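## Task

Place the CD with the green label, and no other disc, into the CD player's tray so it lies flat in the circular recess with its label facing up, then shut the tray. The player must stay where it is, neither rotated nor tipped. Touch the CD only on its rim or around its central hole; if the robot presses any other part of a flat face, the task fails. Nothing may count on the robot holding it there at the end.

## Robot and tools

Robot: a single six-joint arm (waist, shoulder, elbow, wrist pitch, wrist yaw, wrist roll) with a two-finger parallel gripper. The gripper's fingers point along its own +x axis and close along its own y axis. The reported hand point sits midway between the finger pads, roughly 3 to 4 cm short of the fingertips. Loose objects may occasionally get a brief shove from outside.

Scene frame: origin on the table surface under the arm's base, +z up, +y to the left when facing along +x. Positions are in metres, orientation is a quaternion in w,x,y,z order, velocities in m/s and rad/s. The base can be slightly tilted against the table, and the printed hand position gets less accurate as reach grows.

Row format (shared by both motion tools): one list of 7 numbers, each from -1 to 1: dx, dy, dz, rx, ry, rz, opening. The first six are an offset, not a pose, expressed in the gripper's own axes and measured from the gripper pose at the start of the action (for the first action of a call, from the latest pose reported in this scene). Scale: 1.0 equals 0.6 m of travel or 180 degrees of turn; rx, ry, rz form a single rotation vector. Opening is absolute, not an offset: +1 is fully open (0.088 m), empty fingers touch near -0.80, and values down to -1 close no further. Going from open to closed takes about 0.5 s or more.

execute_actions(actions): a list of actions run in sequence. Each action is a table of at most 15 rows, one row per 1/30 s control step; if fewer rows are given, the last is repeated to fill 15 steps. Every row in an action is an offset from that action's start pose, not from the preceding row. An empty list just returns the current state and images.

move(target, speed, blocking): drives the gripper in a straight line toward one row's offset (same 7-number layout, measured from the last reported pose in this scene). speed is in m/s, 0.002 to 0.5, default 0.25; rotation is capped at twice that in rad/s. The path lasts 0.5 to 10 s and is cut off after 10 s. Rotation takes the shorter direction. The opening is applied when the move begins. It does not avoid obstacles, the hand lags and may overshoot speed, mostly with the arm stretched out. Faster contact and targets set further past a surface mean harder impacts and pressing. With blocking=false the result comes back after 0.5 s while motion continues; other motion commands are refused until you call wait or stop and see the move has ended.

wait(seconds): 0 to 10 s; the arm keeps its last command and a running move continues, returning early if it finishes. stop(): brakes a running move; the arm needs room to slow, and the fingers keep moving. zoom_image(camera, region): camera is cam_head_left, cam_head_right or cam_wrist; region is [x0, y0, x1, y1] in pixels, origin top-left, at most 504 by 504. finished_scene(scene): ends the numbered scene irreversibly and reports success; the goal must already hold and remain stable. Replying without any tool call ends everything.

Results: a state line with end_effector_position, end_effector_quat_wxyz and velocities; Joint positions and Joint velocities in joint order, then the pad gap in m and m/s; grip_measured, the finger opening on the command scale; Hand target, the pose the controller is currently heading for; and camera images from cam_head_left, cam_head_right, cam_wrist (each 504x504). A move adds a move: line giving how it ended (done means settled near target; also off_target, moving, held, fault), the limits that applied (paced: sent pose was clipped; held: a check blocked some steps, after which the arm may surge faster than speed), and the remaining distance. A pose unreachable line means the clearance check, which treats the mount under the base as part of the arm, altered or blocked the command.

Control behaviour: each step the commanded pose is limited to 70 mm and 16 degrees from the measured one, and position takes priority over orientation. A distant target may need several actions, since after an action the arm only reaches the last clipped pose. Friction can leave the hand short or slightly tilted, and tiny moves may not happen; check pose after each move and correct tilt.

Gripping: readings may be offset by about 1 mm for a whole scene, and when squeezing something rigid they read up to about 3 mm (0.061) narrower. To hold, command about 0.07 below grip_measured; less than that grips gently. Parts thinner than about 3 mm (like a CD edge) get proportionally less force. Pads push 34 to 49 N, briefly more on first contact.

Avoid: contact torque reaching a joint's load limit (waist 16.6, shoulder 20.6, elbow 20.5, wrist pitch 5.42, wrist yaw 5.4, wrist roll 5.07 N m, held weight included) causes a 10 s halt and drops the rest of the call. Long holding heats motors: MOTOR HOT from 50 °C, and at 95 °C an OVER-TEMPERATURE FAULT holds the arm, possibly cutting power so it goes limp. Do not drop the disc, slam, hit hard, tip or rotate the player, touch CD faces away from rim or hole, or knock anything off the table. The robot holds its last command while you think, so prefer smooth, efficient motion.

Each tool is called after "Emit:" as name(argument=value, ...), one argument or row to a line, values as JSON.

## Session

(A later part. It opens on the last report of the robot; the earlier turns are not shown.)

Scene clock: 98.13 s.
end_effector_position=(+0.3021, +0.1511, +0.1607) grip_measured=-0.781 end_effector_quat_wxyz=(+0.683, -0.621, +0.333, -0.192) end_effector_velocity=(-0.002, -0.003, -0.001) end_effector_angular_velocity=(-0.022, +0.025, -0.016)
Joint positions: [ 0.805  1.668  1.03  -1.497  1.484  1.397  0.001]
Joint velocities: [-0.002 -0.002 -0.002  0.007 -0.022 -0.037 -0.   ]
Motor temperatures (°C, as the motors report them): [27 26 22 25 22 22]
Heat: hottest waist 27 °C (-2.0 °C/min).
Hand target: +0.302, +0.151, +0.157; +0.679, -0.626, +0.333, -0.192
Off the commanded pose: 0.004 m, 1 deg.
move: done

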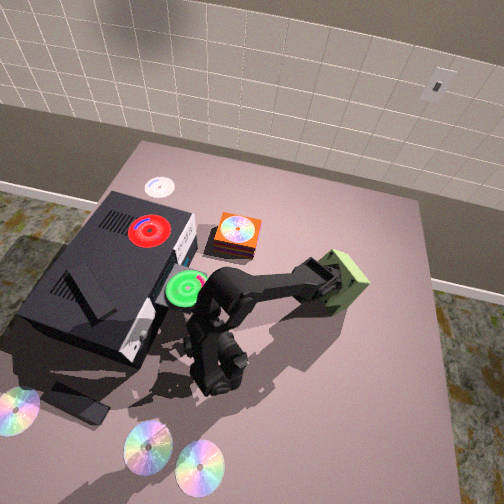

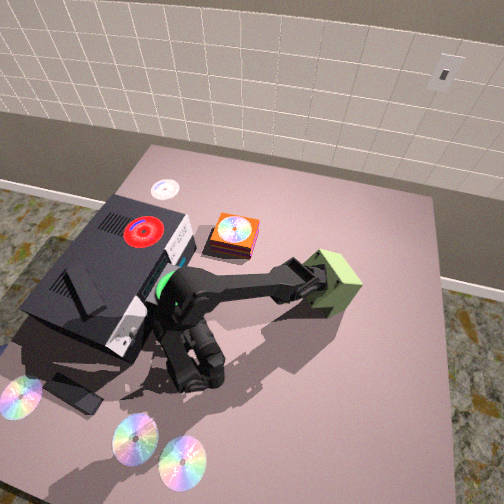

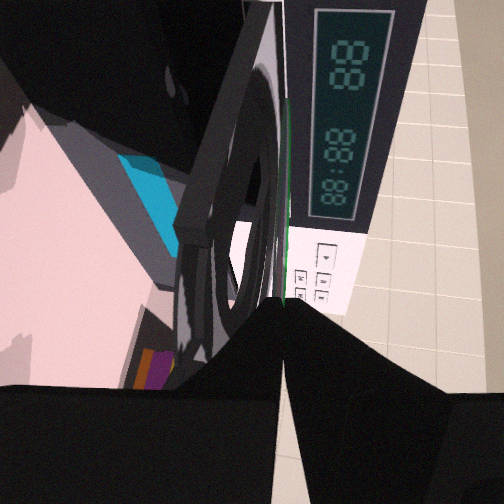

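Emit:
move(
  target=[-0.002,0.03,0.004,-0.005,0,-0.018,-1],
  speed=0.015,
)

Emit:
zoom_image(
  camera="cam_head_left",
  region=[140,250,240,330],
)

Scene clock: 104.07 s.
end_effector_position=(+0.3017, +0.1554, +0.1471) grip_measured=-0.781 end_effector_quat_wxyz=(+0.681, -0.624, +0.331, -0.194) end_effector_velocity=(+0.001, +0.000, +0.000) end_effector_angular_velocity=(-0.001, -0.003, +0.005)
Joint positions: [ 0.806  1.757  1.079 -1.564  1.484  1.5    0.001]
Joint velocities: [-0.002  0.002  0.002 -0.007  0.007  0.007 -0.   ]
Motor temperatures (°C, as the motors report them): [26 26 22 25 22 22]
Heat: hottest waist 26 °C (-4.0 °C/min).
Hand target: +0.301, +0.156, +0.143; +0.678, -0.628, +0.331, -0.191
Off the commanded pose: 0.004 m, 3 deg.
joint sent to its limit — the command would take joint 4 (wrist pitch) past its lower limit, so that joint was sent only as far as its limit.
move: off_target

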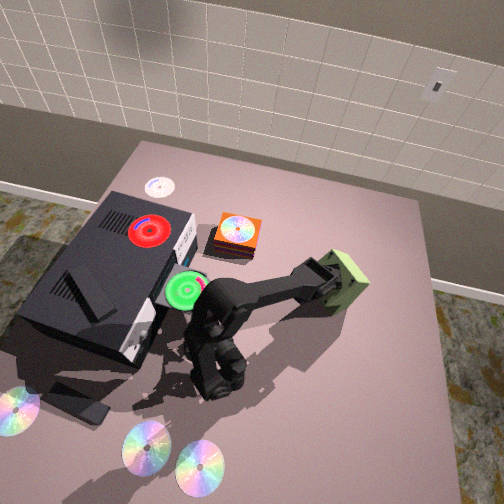

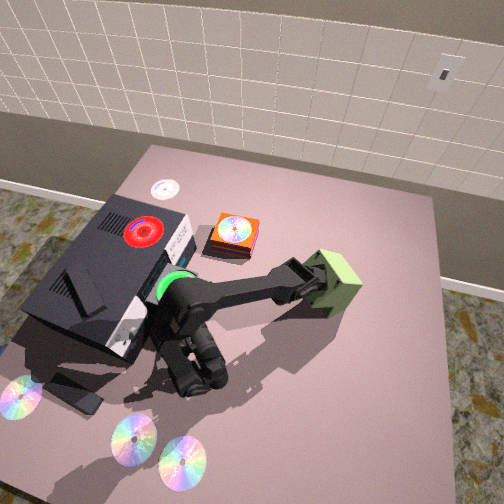

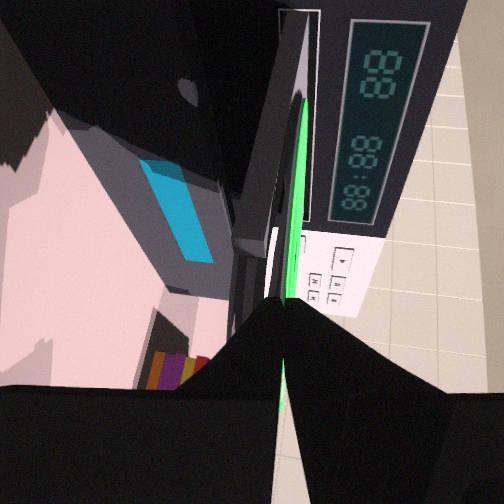

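Region (140, 250, 240, 330) of cam_head_left's 504x504 image, scaled by 5.040, with more detail than that image has; it fills the top 403 rows of this view, and the rest is white.

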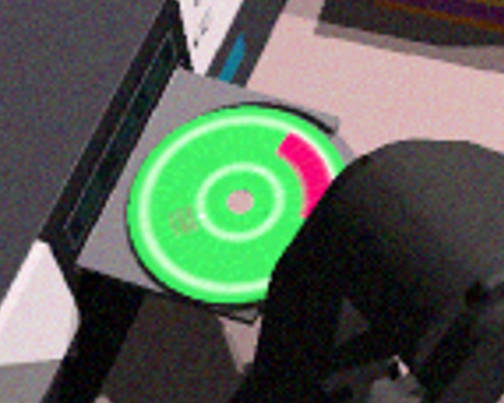

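Emit:
execute_actions(
  actions=[
    [[0,0.006,0,0,0,0,-0.72]],
    [[0,0.006,0,0,0,0,-0.6]],
    [[0,0.006,0,0,0,0,-0.48]],
    [[0,0,0,0,0,0,-0.38]],
  ],
)

Emit:
zoom_image(
  camera="cam_head_left",
  region=[140,250,240,330],
)

Scene clock: 109.57 s.
end_effector_position=(+0.3029, +0.1565, +0.1471) grip_measured=-0.385 end_effector_quat_wxyz=(+0.684, -0.620, +0.330, -0.196) end_effector_velocity=(+0.000, -0.001, +0.001) end_effector_angular_velocity=(-0.026, +0.020, +0.013)
Joint positions: [ 0.805  1.755  1.085 -1.561  1.484  1.5    0.02 ]
Joint velocities: [-0.002 -0.002 -0.007 -0.007  0.007 -0.022  0.   ]
Motor temperatures (°C, as the motors report them): [26 26 22 25 22 22]
Heat: hottest waist 26 °C (-4.0 °C/min).
Hand target: +0.303, +0.157, +0.146; +0.686, -0.618, +0.330, -0.196
Off the commanded pose: 0.001 m, 0 deg.

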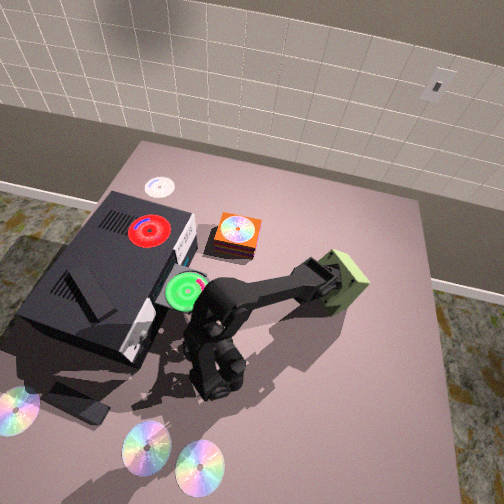

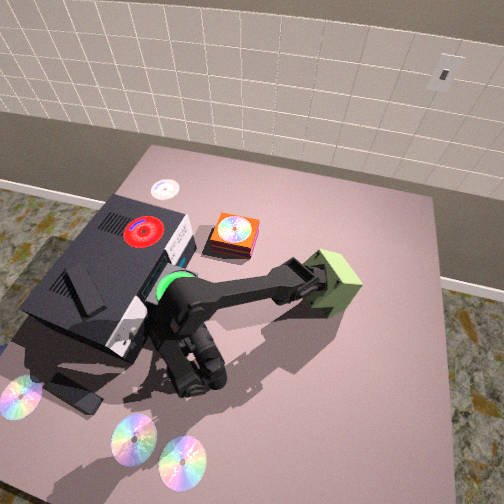

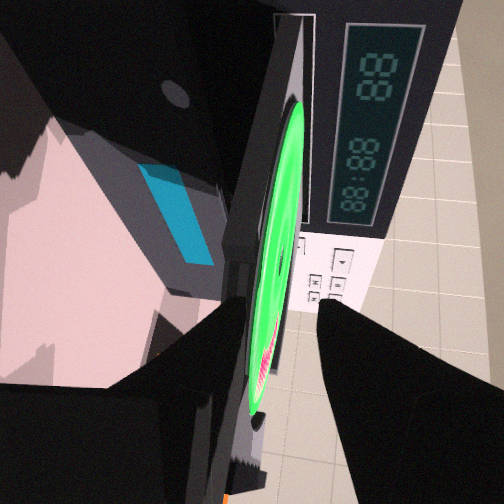

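Region (140, 250, 240, 330) of cam_head_left's 504x504 image, scaled by 5.040, with more detail than that image has; it fills the top 403 rows of this view, and the rest is white.

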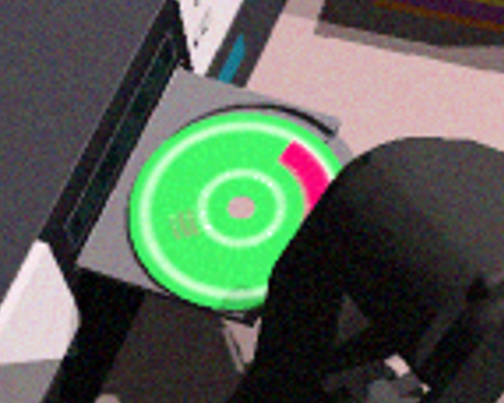

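Emit:
move(
  target=[-0.025,0.008,0,0,0,0,-0.38],
  speed=0.02,
)

Emit:
zoom_image(
  camera="cam_head_left",
  region=[140,250,240,330],
)

Emit:
zoom_image(
  camera="cam_wrist",
  region=[180,80,360,420],
)

Scene clock: 116.20 s.
end_effector_position=(+0.2922, +0.1664, +0.1449) grip_measured=-0.383 end_effector_quat_wxyz=(+0.688, -0.615, +0.341, -0.180) end_effector_velocity=(-0.001, -0.000, +0.002) end_effector_angular_velocity=(-0.007, +0.009, -0.003)
Joint positions: [ 0.859  1.753  1.085 -1.566  1.454  1.503  0.02 ]
Joint velocities: [ 0.002 -0.007 -0.002 -0.007 -0.007 -0.007 -0.   ]
Motor temperatures (°C, as the motors report them): [25 27 22 25 22 22]
Heat: hottest shoulder 27 °C (-4.0 °C/min).
Hand target: +0.292, +0.167, +0.145; +0.689, -0.613, +0.342, -0.180
Off the commanded pose: 0.001 m, 2 deg.
joint sent to its limit — the command would take joint 4 (wrist pitch) past its lower limit, so that joint was sent only as far as its limit.
move: done

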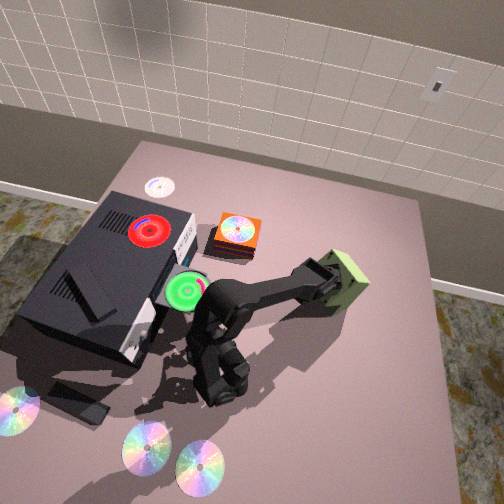

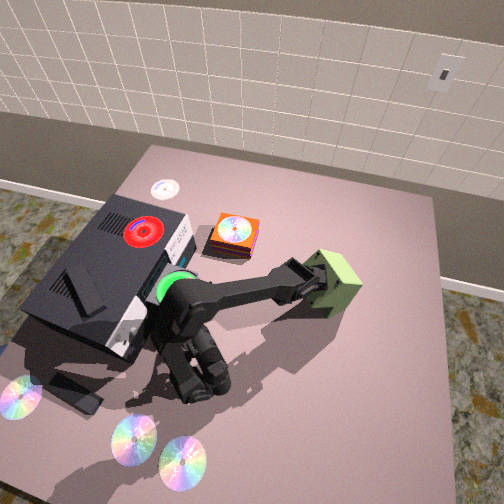

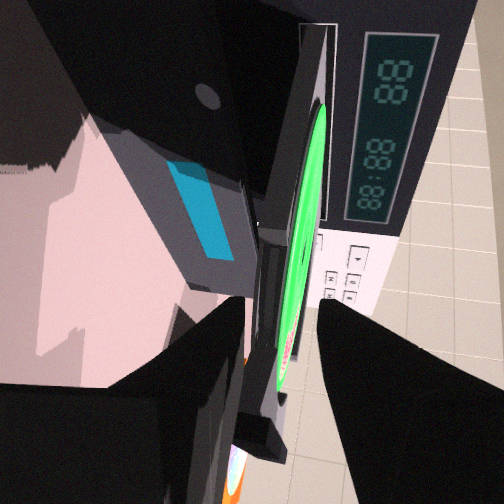

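Region (140, 250, 240, 330) of cam_head_left's 504x504 image, scaled by 5.040, with more detail than that image has; it fills the top 403 rows of this view, and the rest is white.

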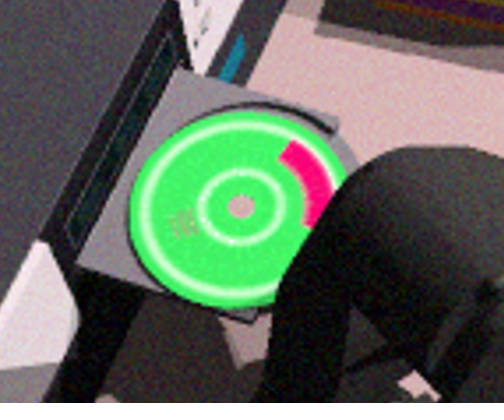

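Region (180, 80, 360, 420) of cam_wrist's 504x504 image, scaled by 1.482, with more detail than that image has; it fills the left 267 columns of this view, and the rest is white.

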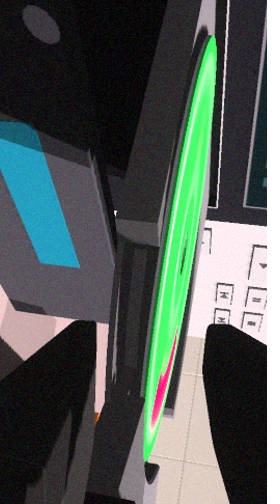

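Emit:
move(
  target=[0.02,0,0.01,0,0,0,-1],
  speed=0.01,
)

Emit:
move(
  target=[0.012,0,-0.008,0,0,0,-1],
  speed=0.008,
)

Emit:
zoom_image(
  camera="cam_head_left",
  region=[140,250,240,330],
)

Scene clock: 124.50 s.
end_effector_position=(+0.3036, +0.1640, +0.1406) grip_measured=-0.782 end_effector_quat_wxyz=(+0.686, -0.617, +0.342, -0.180) end_effector_velocity=(-0.001, -0.002, -0.001) end_effector_angular_velocity=(+0.011, +0.018, -0.015)
Joint positions: [ 0.815  1.677  1.055 -1.265  1.474  1.15   0.001]
Joint velocities: [-0.002 -0.051 -0.037  0.139 -0.022 -0.154 -0.   ]
Motor temperatures (°C, as the motors report them): [25 29 22 26 22 22]
Heat: hottest shoulder 29 °C (-2.0 °C/min).
Hand target: +0.305, +0.163, +0.142; +0.687, -0.616, +0.341, -0.181
Off the commanded pose: 0.002 m, 0 deg.
move: done

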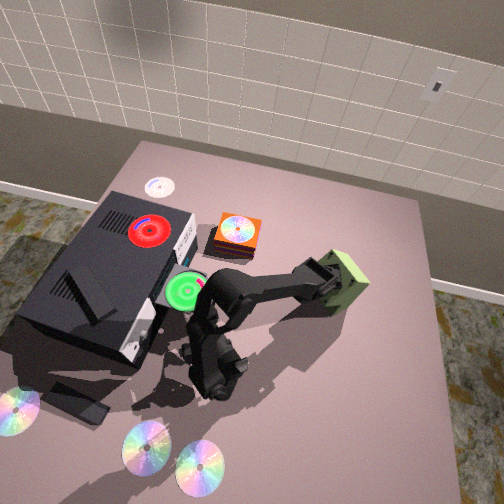

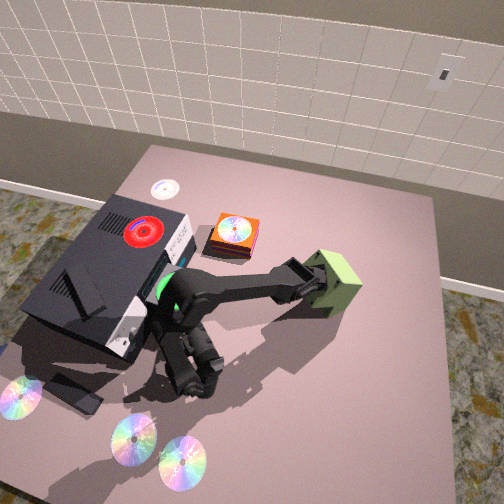

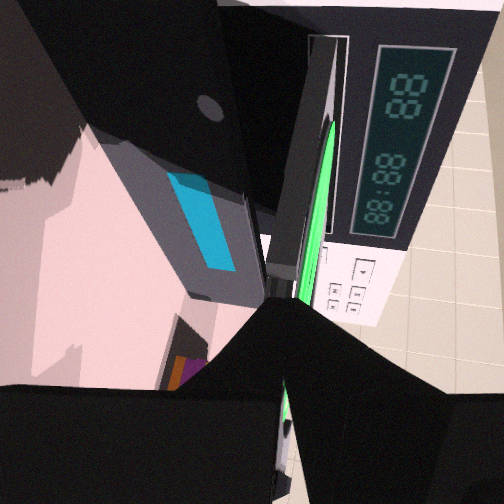

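Scene clock: 125.90 s.
end_effector_position=(+0.3064, +0.1592, +0.1396) grip_measured=-0.782 end_effector_quat_wxyz=(+0.688, -0.617, +0.337, -0.179) end_effector_velocity=(-0.001, -0.002, -0.000) end_effector_angular_velocity=(+0.006, +0.008, -0.002)
Joint positions: [ 0.796  1.618  0.991 -1.045  1.488  0.936  0.001]
Joint velocities: [-0.002 -0.037 -0.037  0.11  -0.007 -0.11  -0.   ]
Motor temperatures (°C, as the motors report them): [25 29 22 25 22 22]
Heat: hottest shoulder 29 °C (-2.0 °C/min).
Hand target: +0.305, +0.156, +0.139; +0.685, -0.617, +0.342, -0.181
Off the commanded pose: 0.004 m, 1 deg.
move: done

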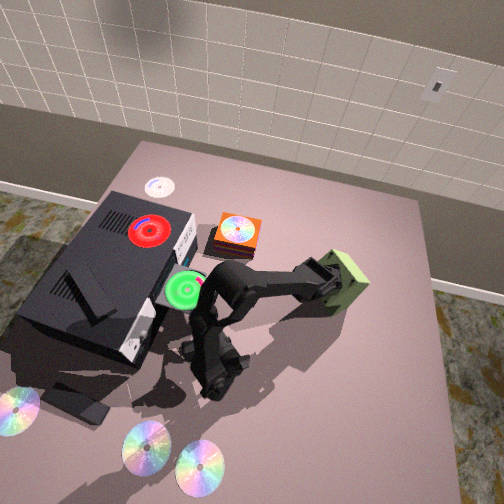

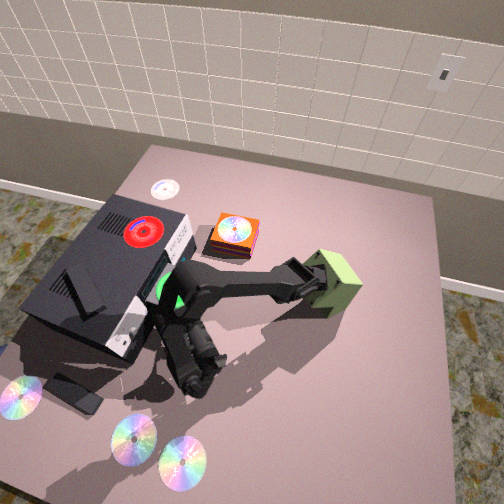

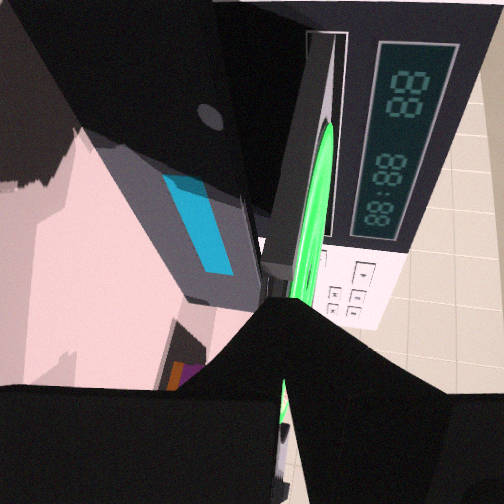

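Region (140, 250, 240, 330) of cam_head_left's 504x504 image, scaled by 5.040, with more detail than that image has; it fills the top 403 rows of this view, and the rest is white.

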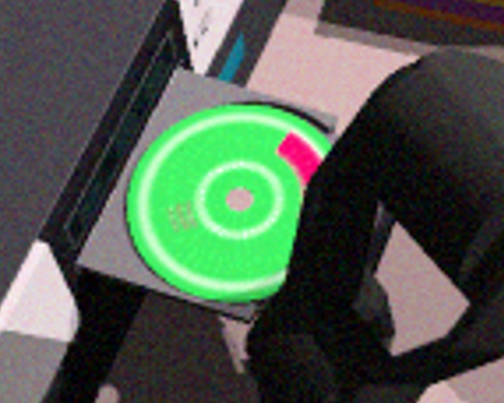

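Emit:
move(
  target=[-0.08,-0.03,0,0,0,0.1,-1],
  speed=0.05,
)

Emit:
move(
  target=[0,0,-0.07,0.5,0,0,-1],
  speed=0.3,
)

Emit:
zoom_image(
  camera="cam_head_left",
  region=[140,250,240,330],
)

Scene clock: 133.53 s.
end_effector_position=(+0.2771, +0.1890, +0.1675) grip_measured=-0.782 end_effector_quat_wxyz=(+0.709, -0.557, +0.427, -0.072) end_effector_velocity=(-0.004, -0.002, +0.000) end_effector_angular_velocity=(-0.011, +0.019, +0.006)
Joint positions: [ 0.966  1.324  0.916 -0.966  1.282  0.677  0.001]
Joint velocities: [ 0.007 -0.002 -0.007 -0.022 -0.007  0.007 -0.   ]
Motor temperatures (°C, as the motors report them): [25 30 22 25 22 22]
Heat: hottest shoulder 30 °C (+0.0 °C/min).
Hand target: +0.276, +0.188, +0.168; +0.708, -0.557, +0.429, -0.070
Off the commanded pose: 0.002 m, 0 deg.
move: done

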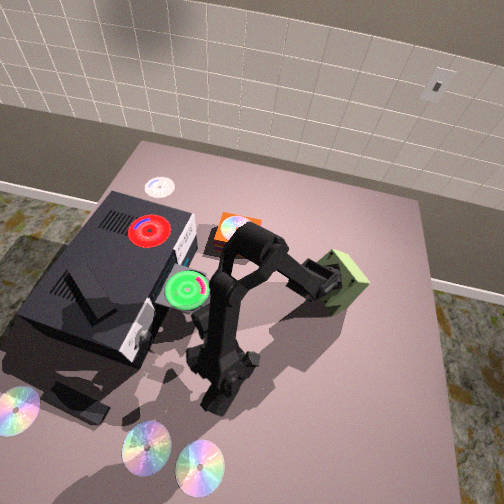

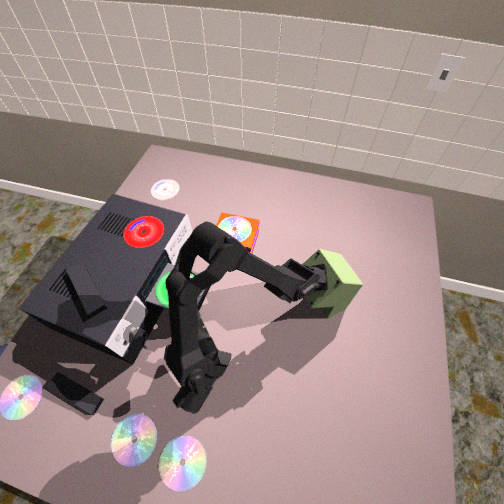

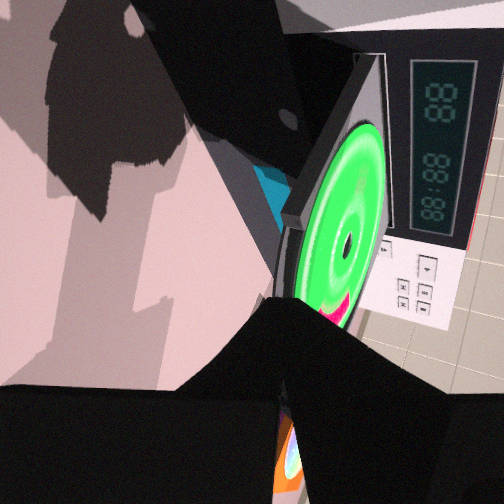

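Scene clock: 136.70 s.
end_effector_position=(+0.2489, +0.1583, +0.1677) grip_measured=-0.782 end_effector_quat_wxyz=(+0.894, +0.111, +0.251, -0.354) end_effector_velocity=(-0.001, -0.003, +0.001) end_effector_angular_velocity=(-0.013, +0.011, -0.003)
Joint positions: [ 1.004  1.268  0.759 -0.985  1.284  2.38   0.001]
Joint velocities: [-0.002 -0.002 -0.002 -0.022 -0.007  0.007 -0.   ]
Motor temperatures (°C, as the motors report them): [25 30 22 25 22 22]
Heat: hottest shoulder 30 °C (+1.0 °C/min).
Hand target: +0.248, +0.158, +0.167; +0.895, +0.108, +0.251, -0.353
Off the commanded pose: 0.001 m, 0 deg.
move: done

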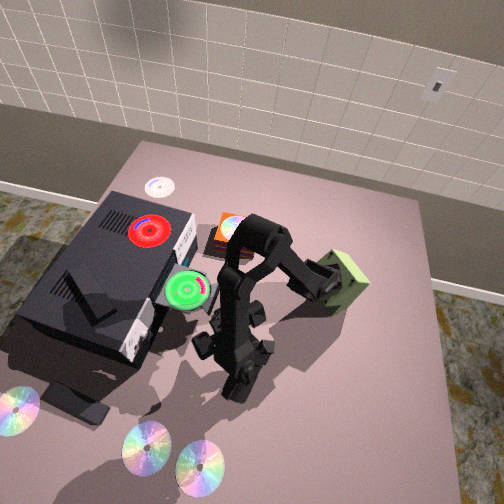

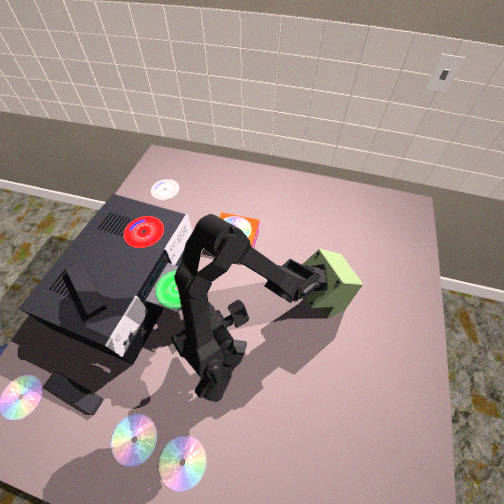

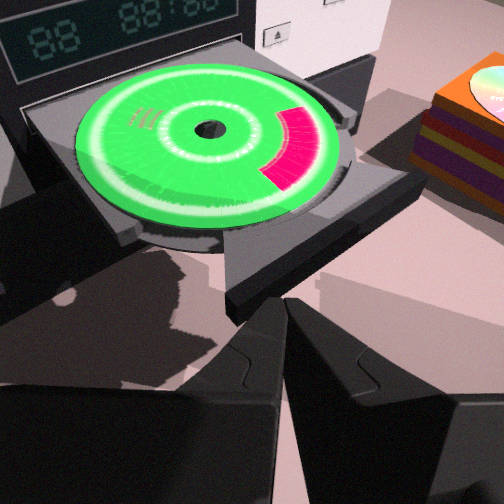

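Region (140, 250, 240, 330) of cam_head_left's 504x504 image, scaled by 5.040, with more detail than that image has; it fills the top 403 rows of this view, and the rest is white.

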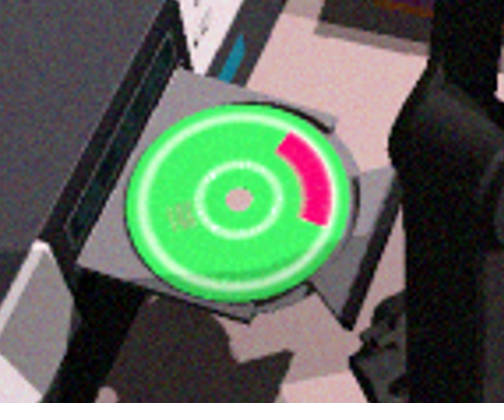

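Emit:
move(
  target=[-0.027,0,0.043,0,0.222,0,-1],
  speed=0.15,
)

Emit:
move(
  target=[0.078,0.047,0.197,0,0,0,-1],
  speed=0.08,
)

Scene clock: 152.77 s.
end_effector_position=(+0.2469, +0.1566, +0.1947) grip_measured=-0.782 end_effector_quat_wxyz=(+0.754, +0.221, +0.542, -0.298) end_effector_velocity=(-0.004, -0.004, -0.001) end_effector_angular_velocity=(-0.014, +0.027, +0.011)
Joint positions: [ 0.593  0.661  0.683 -0.734  0.367  1.503  0.001]
Joint velocities: [-0.017 -0.002 -0.002 -0.022 -0.022 -0.022 -0.   ]
Motor temperatures (°C, as the motors report them): [25 29 22 25 22 22]
Heat: hottest shoulder 29 °C (+2.0 °C/min).
Hand target: +0.248, +0.158, +0.197; +0.755, +0.225, +0.541, -0.295
Off the commanded pose: 0.004 m, 1 deg.
move: done

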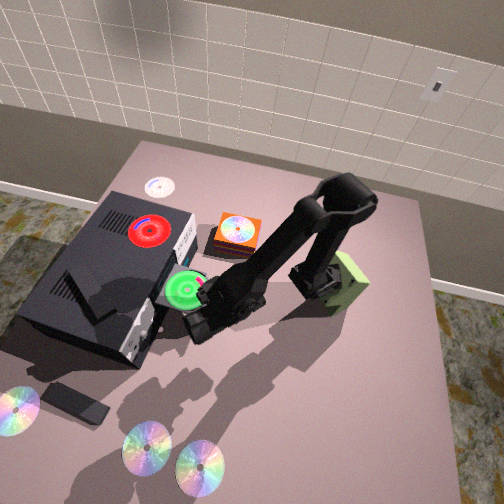

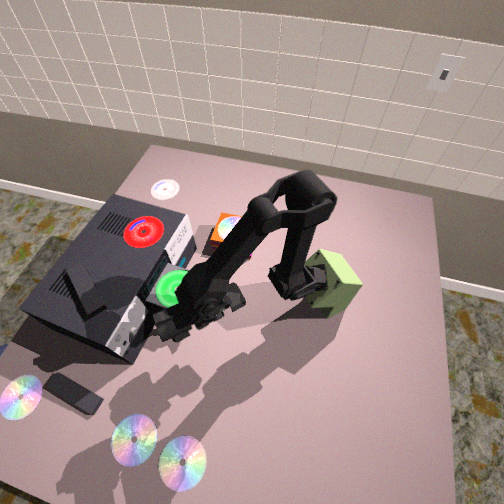

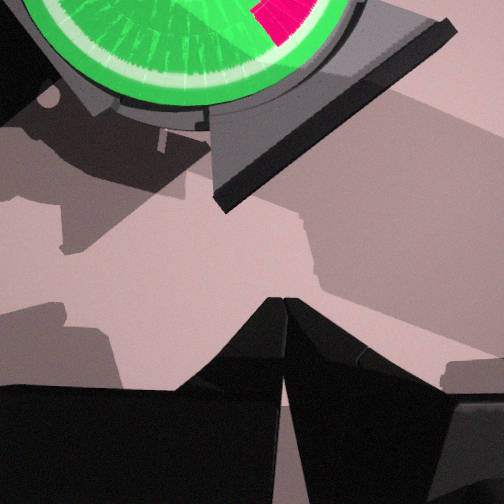

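Scene clock: 154.77 s.
end_effector_position=(+0.3558, +0.0900, +0.1895) grip_measured=-0.782 end_effector_quat_wxyz=(+0.756, +0.221, +0.540, -0.298) end_effector_velocity=(-0.002, -0.001, -0.000) end_effector_angular_velocity=(+0.008, +0.021, -0.008)
Joint positions: [-0.164  0.989  0.87  -0.554 -0.224  1.025  0.001]
Joint velocities: [-0.012  0.007  0.007 -0.022 -0.022 -0.007  0.   ]
Motor temperatures (°C, as the motors report them): [25 29 22 25 22 22]
Heat: hottest shoulder 29 °C (+2.0 °C/min).
Hand target: +0.358, +0.089, +0.188; +0.754, +0.221, +0.542, -0.299
Off the commanded pose: 0.003 m, 0 deg.
move: done

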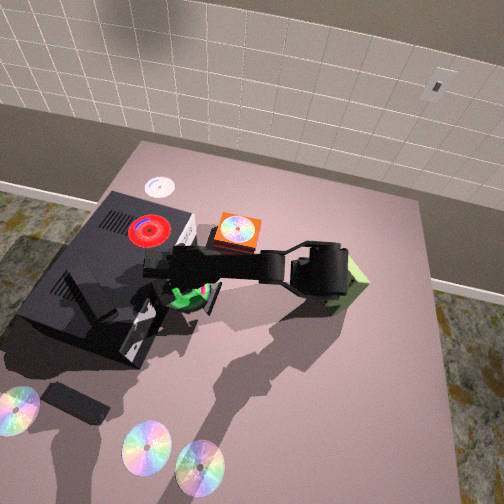

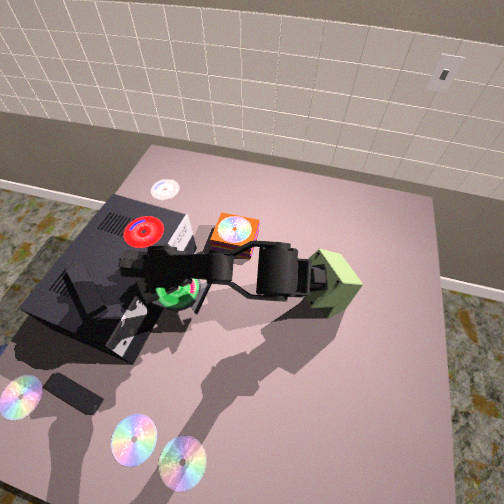

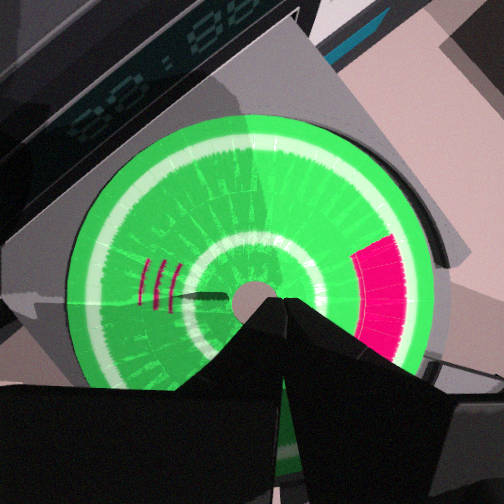

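Emit:
move(
  target=[0.026,0.015,-0.009,0,0,0,-1],
  speed=0.015,
)

Scene clock: 158.90 s.
end_effector_position=(+0.3613, +0.0972, +0.1764) grip_measured=-0.782 end_effector_quat_wxyz=(+0.758, +0.221, +0.538, -0.296) end_effector_velocity=(-0.004, -0.001, -0.003) end_effector_angular_velocity=(-0.008, +0.018, +0.003)
Joint positions: [-0.103  1.028  0.871 -0.5   -0.176  1.063  0.001]
Joint velocities: [ 0.007  0.002 -0.007 -0.007  0.007 -0.007 -0.   ]
Motor temperatures (°C, as the motors report them): [25 28 23 25 22 22]
Heat: hottest shoulder 28 °C (+2.0 °C/min).
Hand target: +0.362, +0.097, +0.173; +0.756, +0.221, +0.540, -0.298
Off the commanded pose: 0.003 m, 0 deg.
move: done

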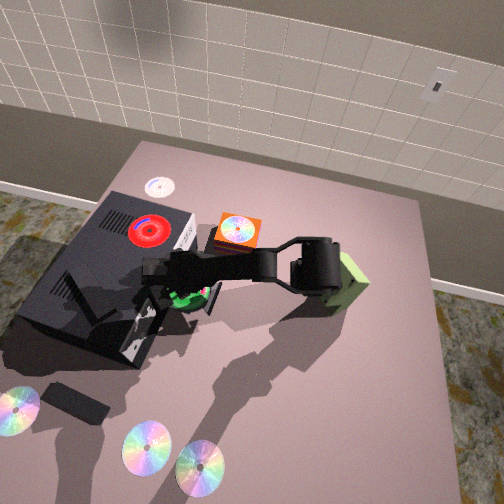

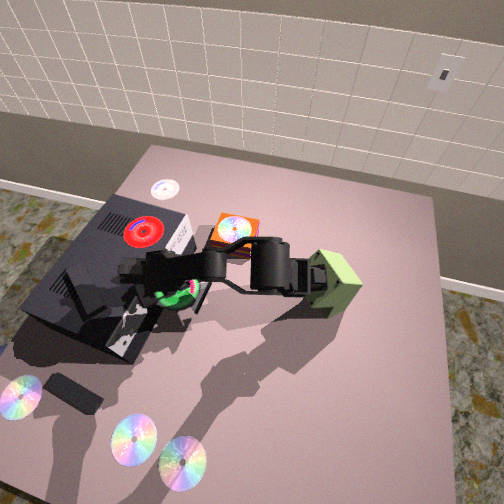

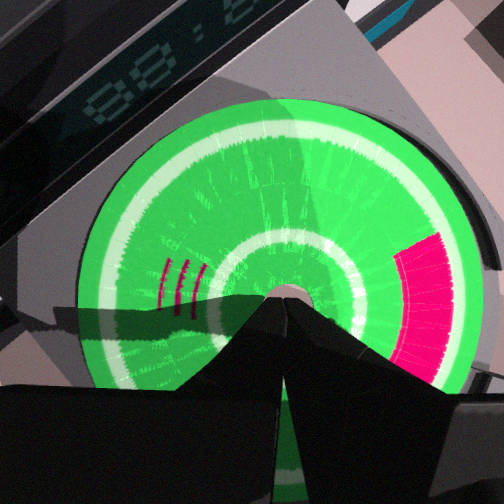

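Straight down about 10 mm.

Emit:
move(
  target=[0.021,-0.002,-0.008,0,0,0,-1],
  speed=0.01,
)

Emit:
move(
  target=[0.002,-0.013,-0.005,0,0,0,-1],
  speed=0.008,
)

Scene clock: 163.60 s.
end_effector_position=(+0.3646, +0.1001, +0.1696) grip_measured=-0.782 end_effector_quat_wxyz=(+0.764, +0.224, +0.532, -0.289) end_effector_velocity=(-0.000, +0.004, -0.001) end_effector_angular_velocity=(+0.021, +0.004, +0.016)
Joint positions: [-0.078  1.041  0.855 -0.446 -0.155  1.079  0.001]
Joint velocities: [ 0.002 -0.002 -0.002  0.007 -0.022 -0.007 -0.   ]
Motor temperatures (°C, as the motors report them): [25 28 23 25 22 22]
Heat: hottest shoulder 28 °C (+2.0 °C/min).
Hand target: +0.360, +0.097, +0.163; +0.758, +0.221, +0.538, -0.296
Off the commanded pose: 0.009 m, 1 deg.
move: off_target

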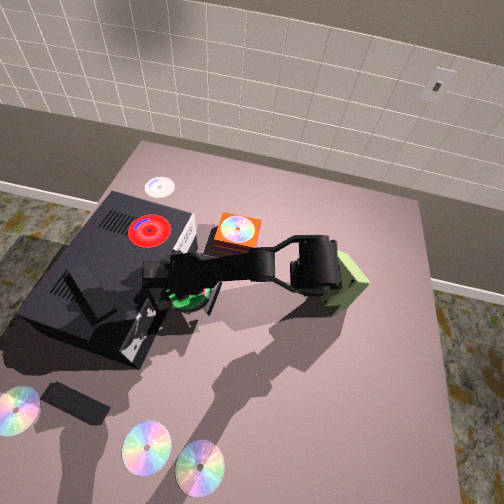

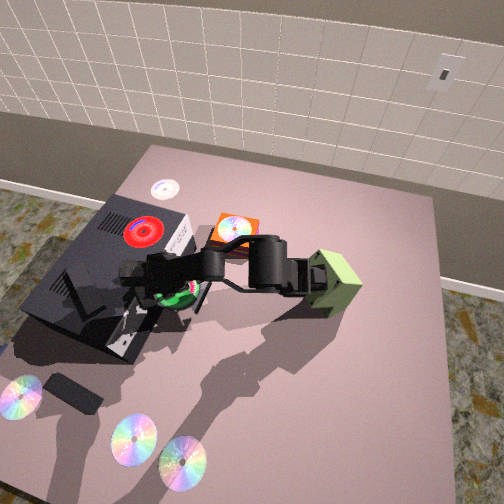

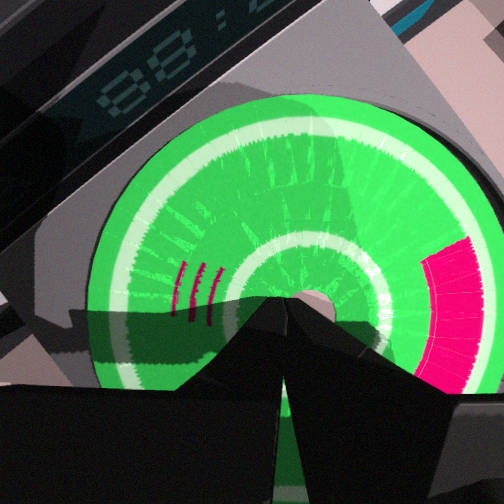

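Scene clock: 164.87 s.
end_effector_position=(+0.3601, +0.0969, +0.1674) grip_measured=-0.782 end_effector_quat_wxyz=(+0.764, +0.224, +0.531, -0.290) end_effector_velocity=(-0.007, -0.003, -0.002) end_effector_angular_velocity=(-0.014, +0.024, -0.004)
Joint positions: [-0.08   1.031  0.829 -0.43  -0.155  1.079  0.001]
Joint velocities: [ 0.002 -0.002 -0.007 -0.022  0.007 -0.007 -0.   ]
Motor temperatures (°C, as the motors report them): [25 28 23 25 22 22]
Heat: hottest shoulder 28 °C (+2.0 °C/min).
Hand target: +0.358, +0.096, +0.167; +0.764, +0.224, +0.532, -0.289
Off the commanded pose: 0.003 m, 0 deg.
move: done

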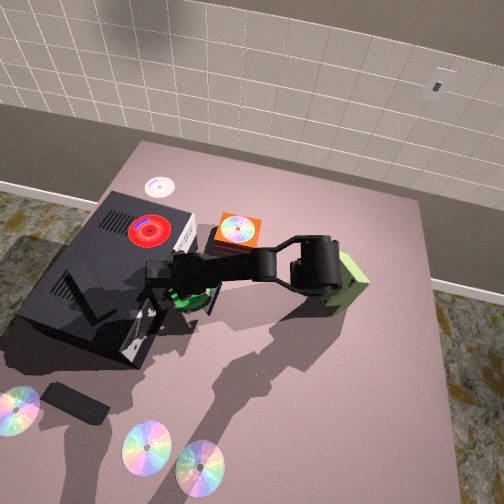

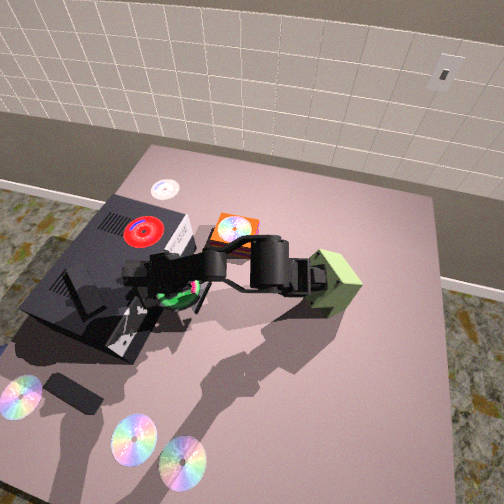

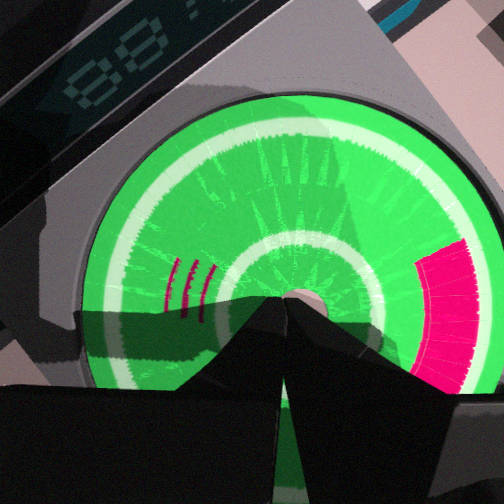

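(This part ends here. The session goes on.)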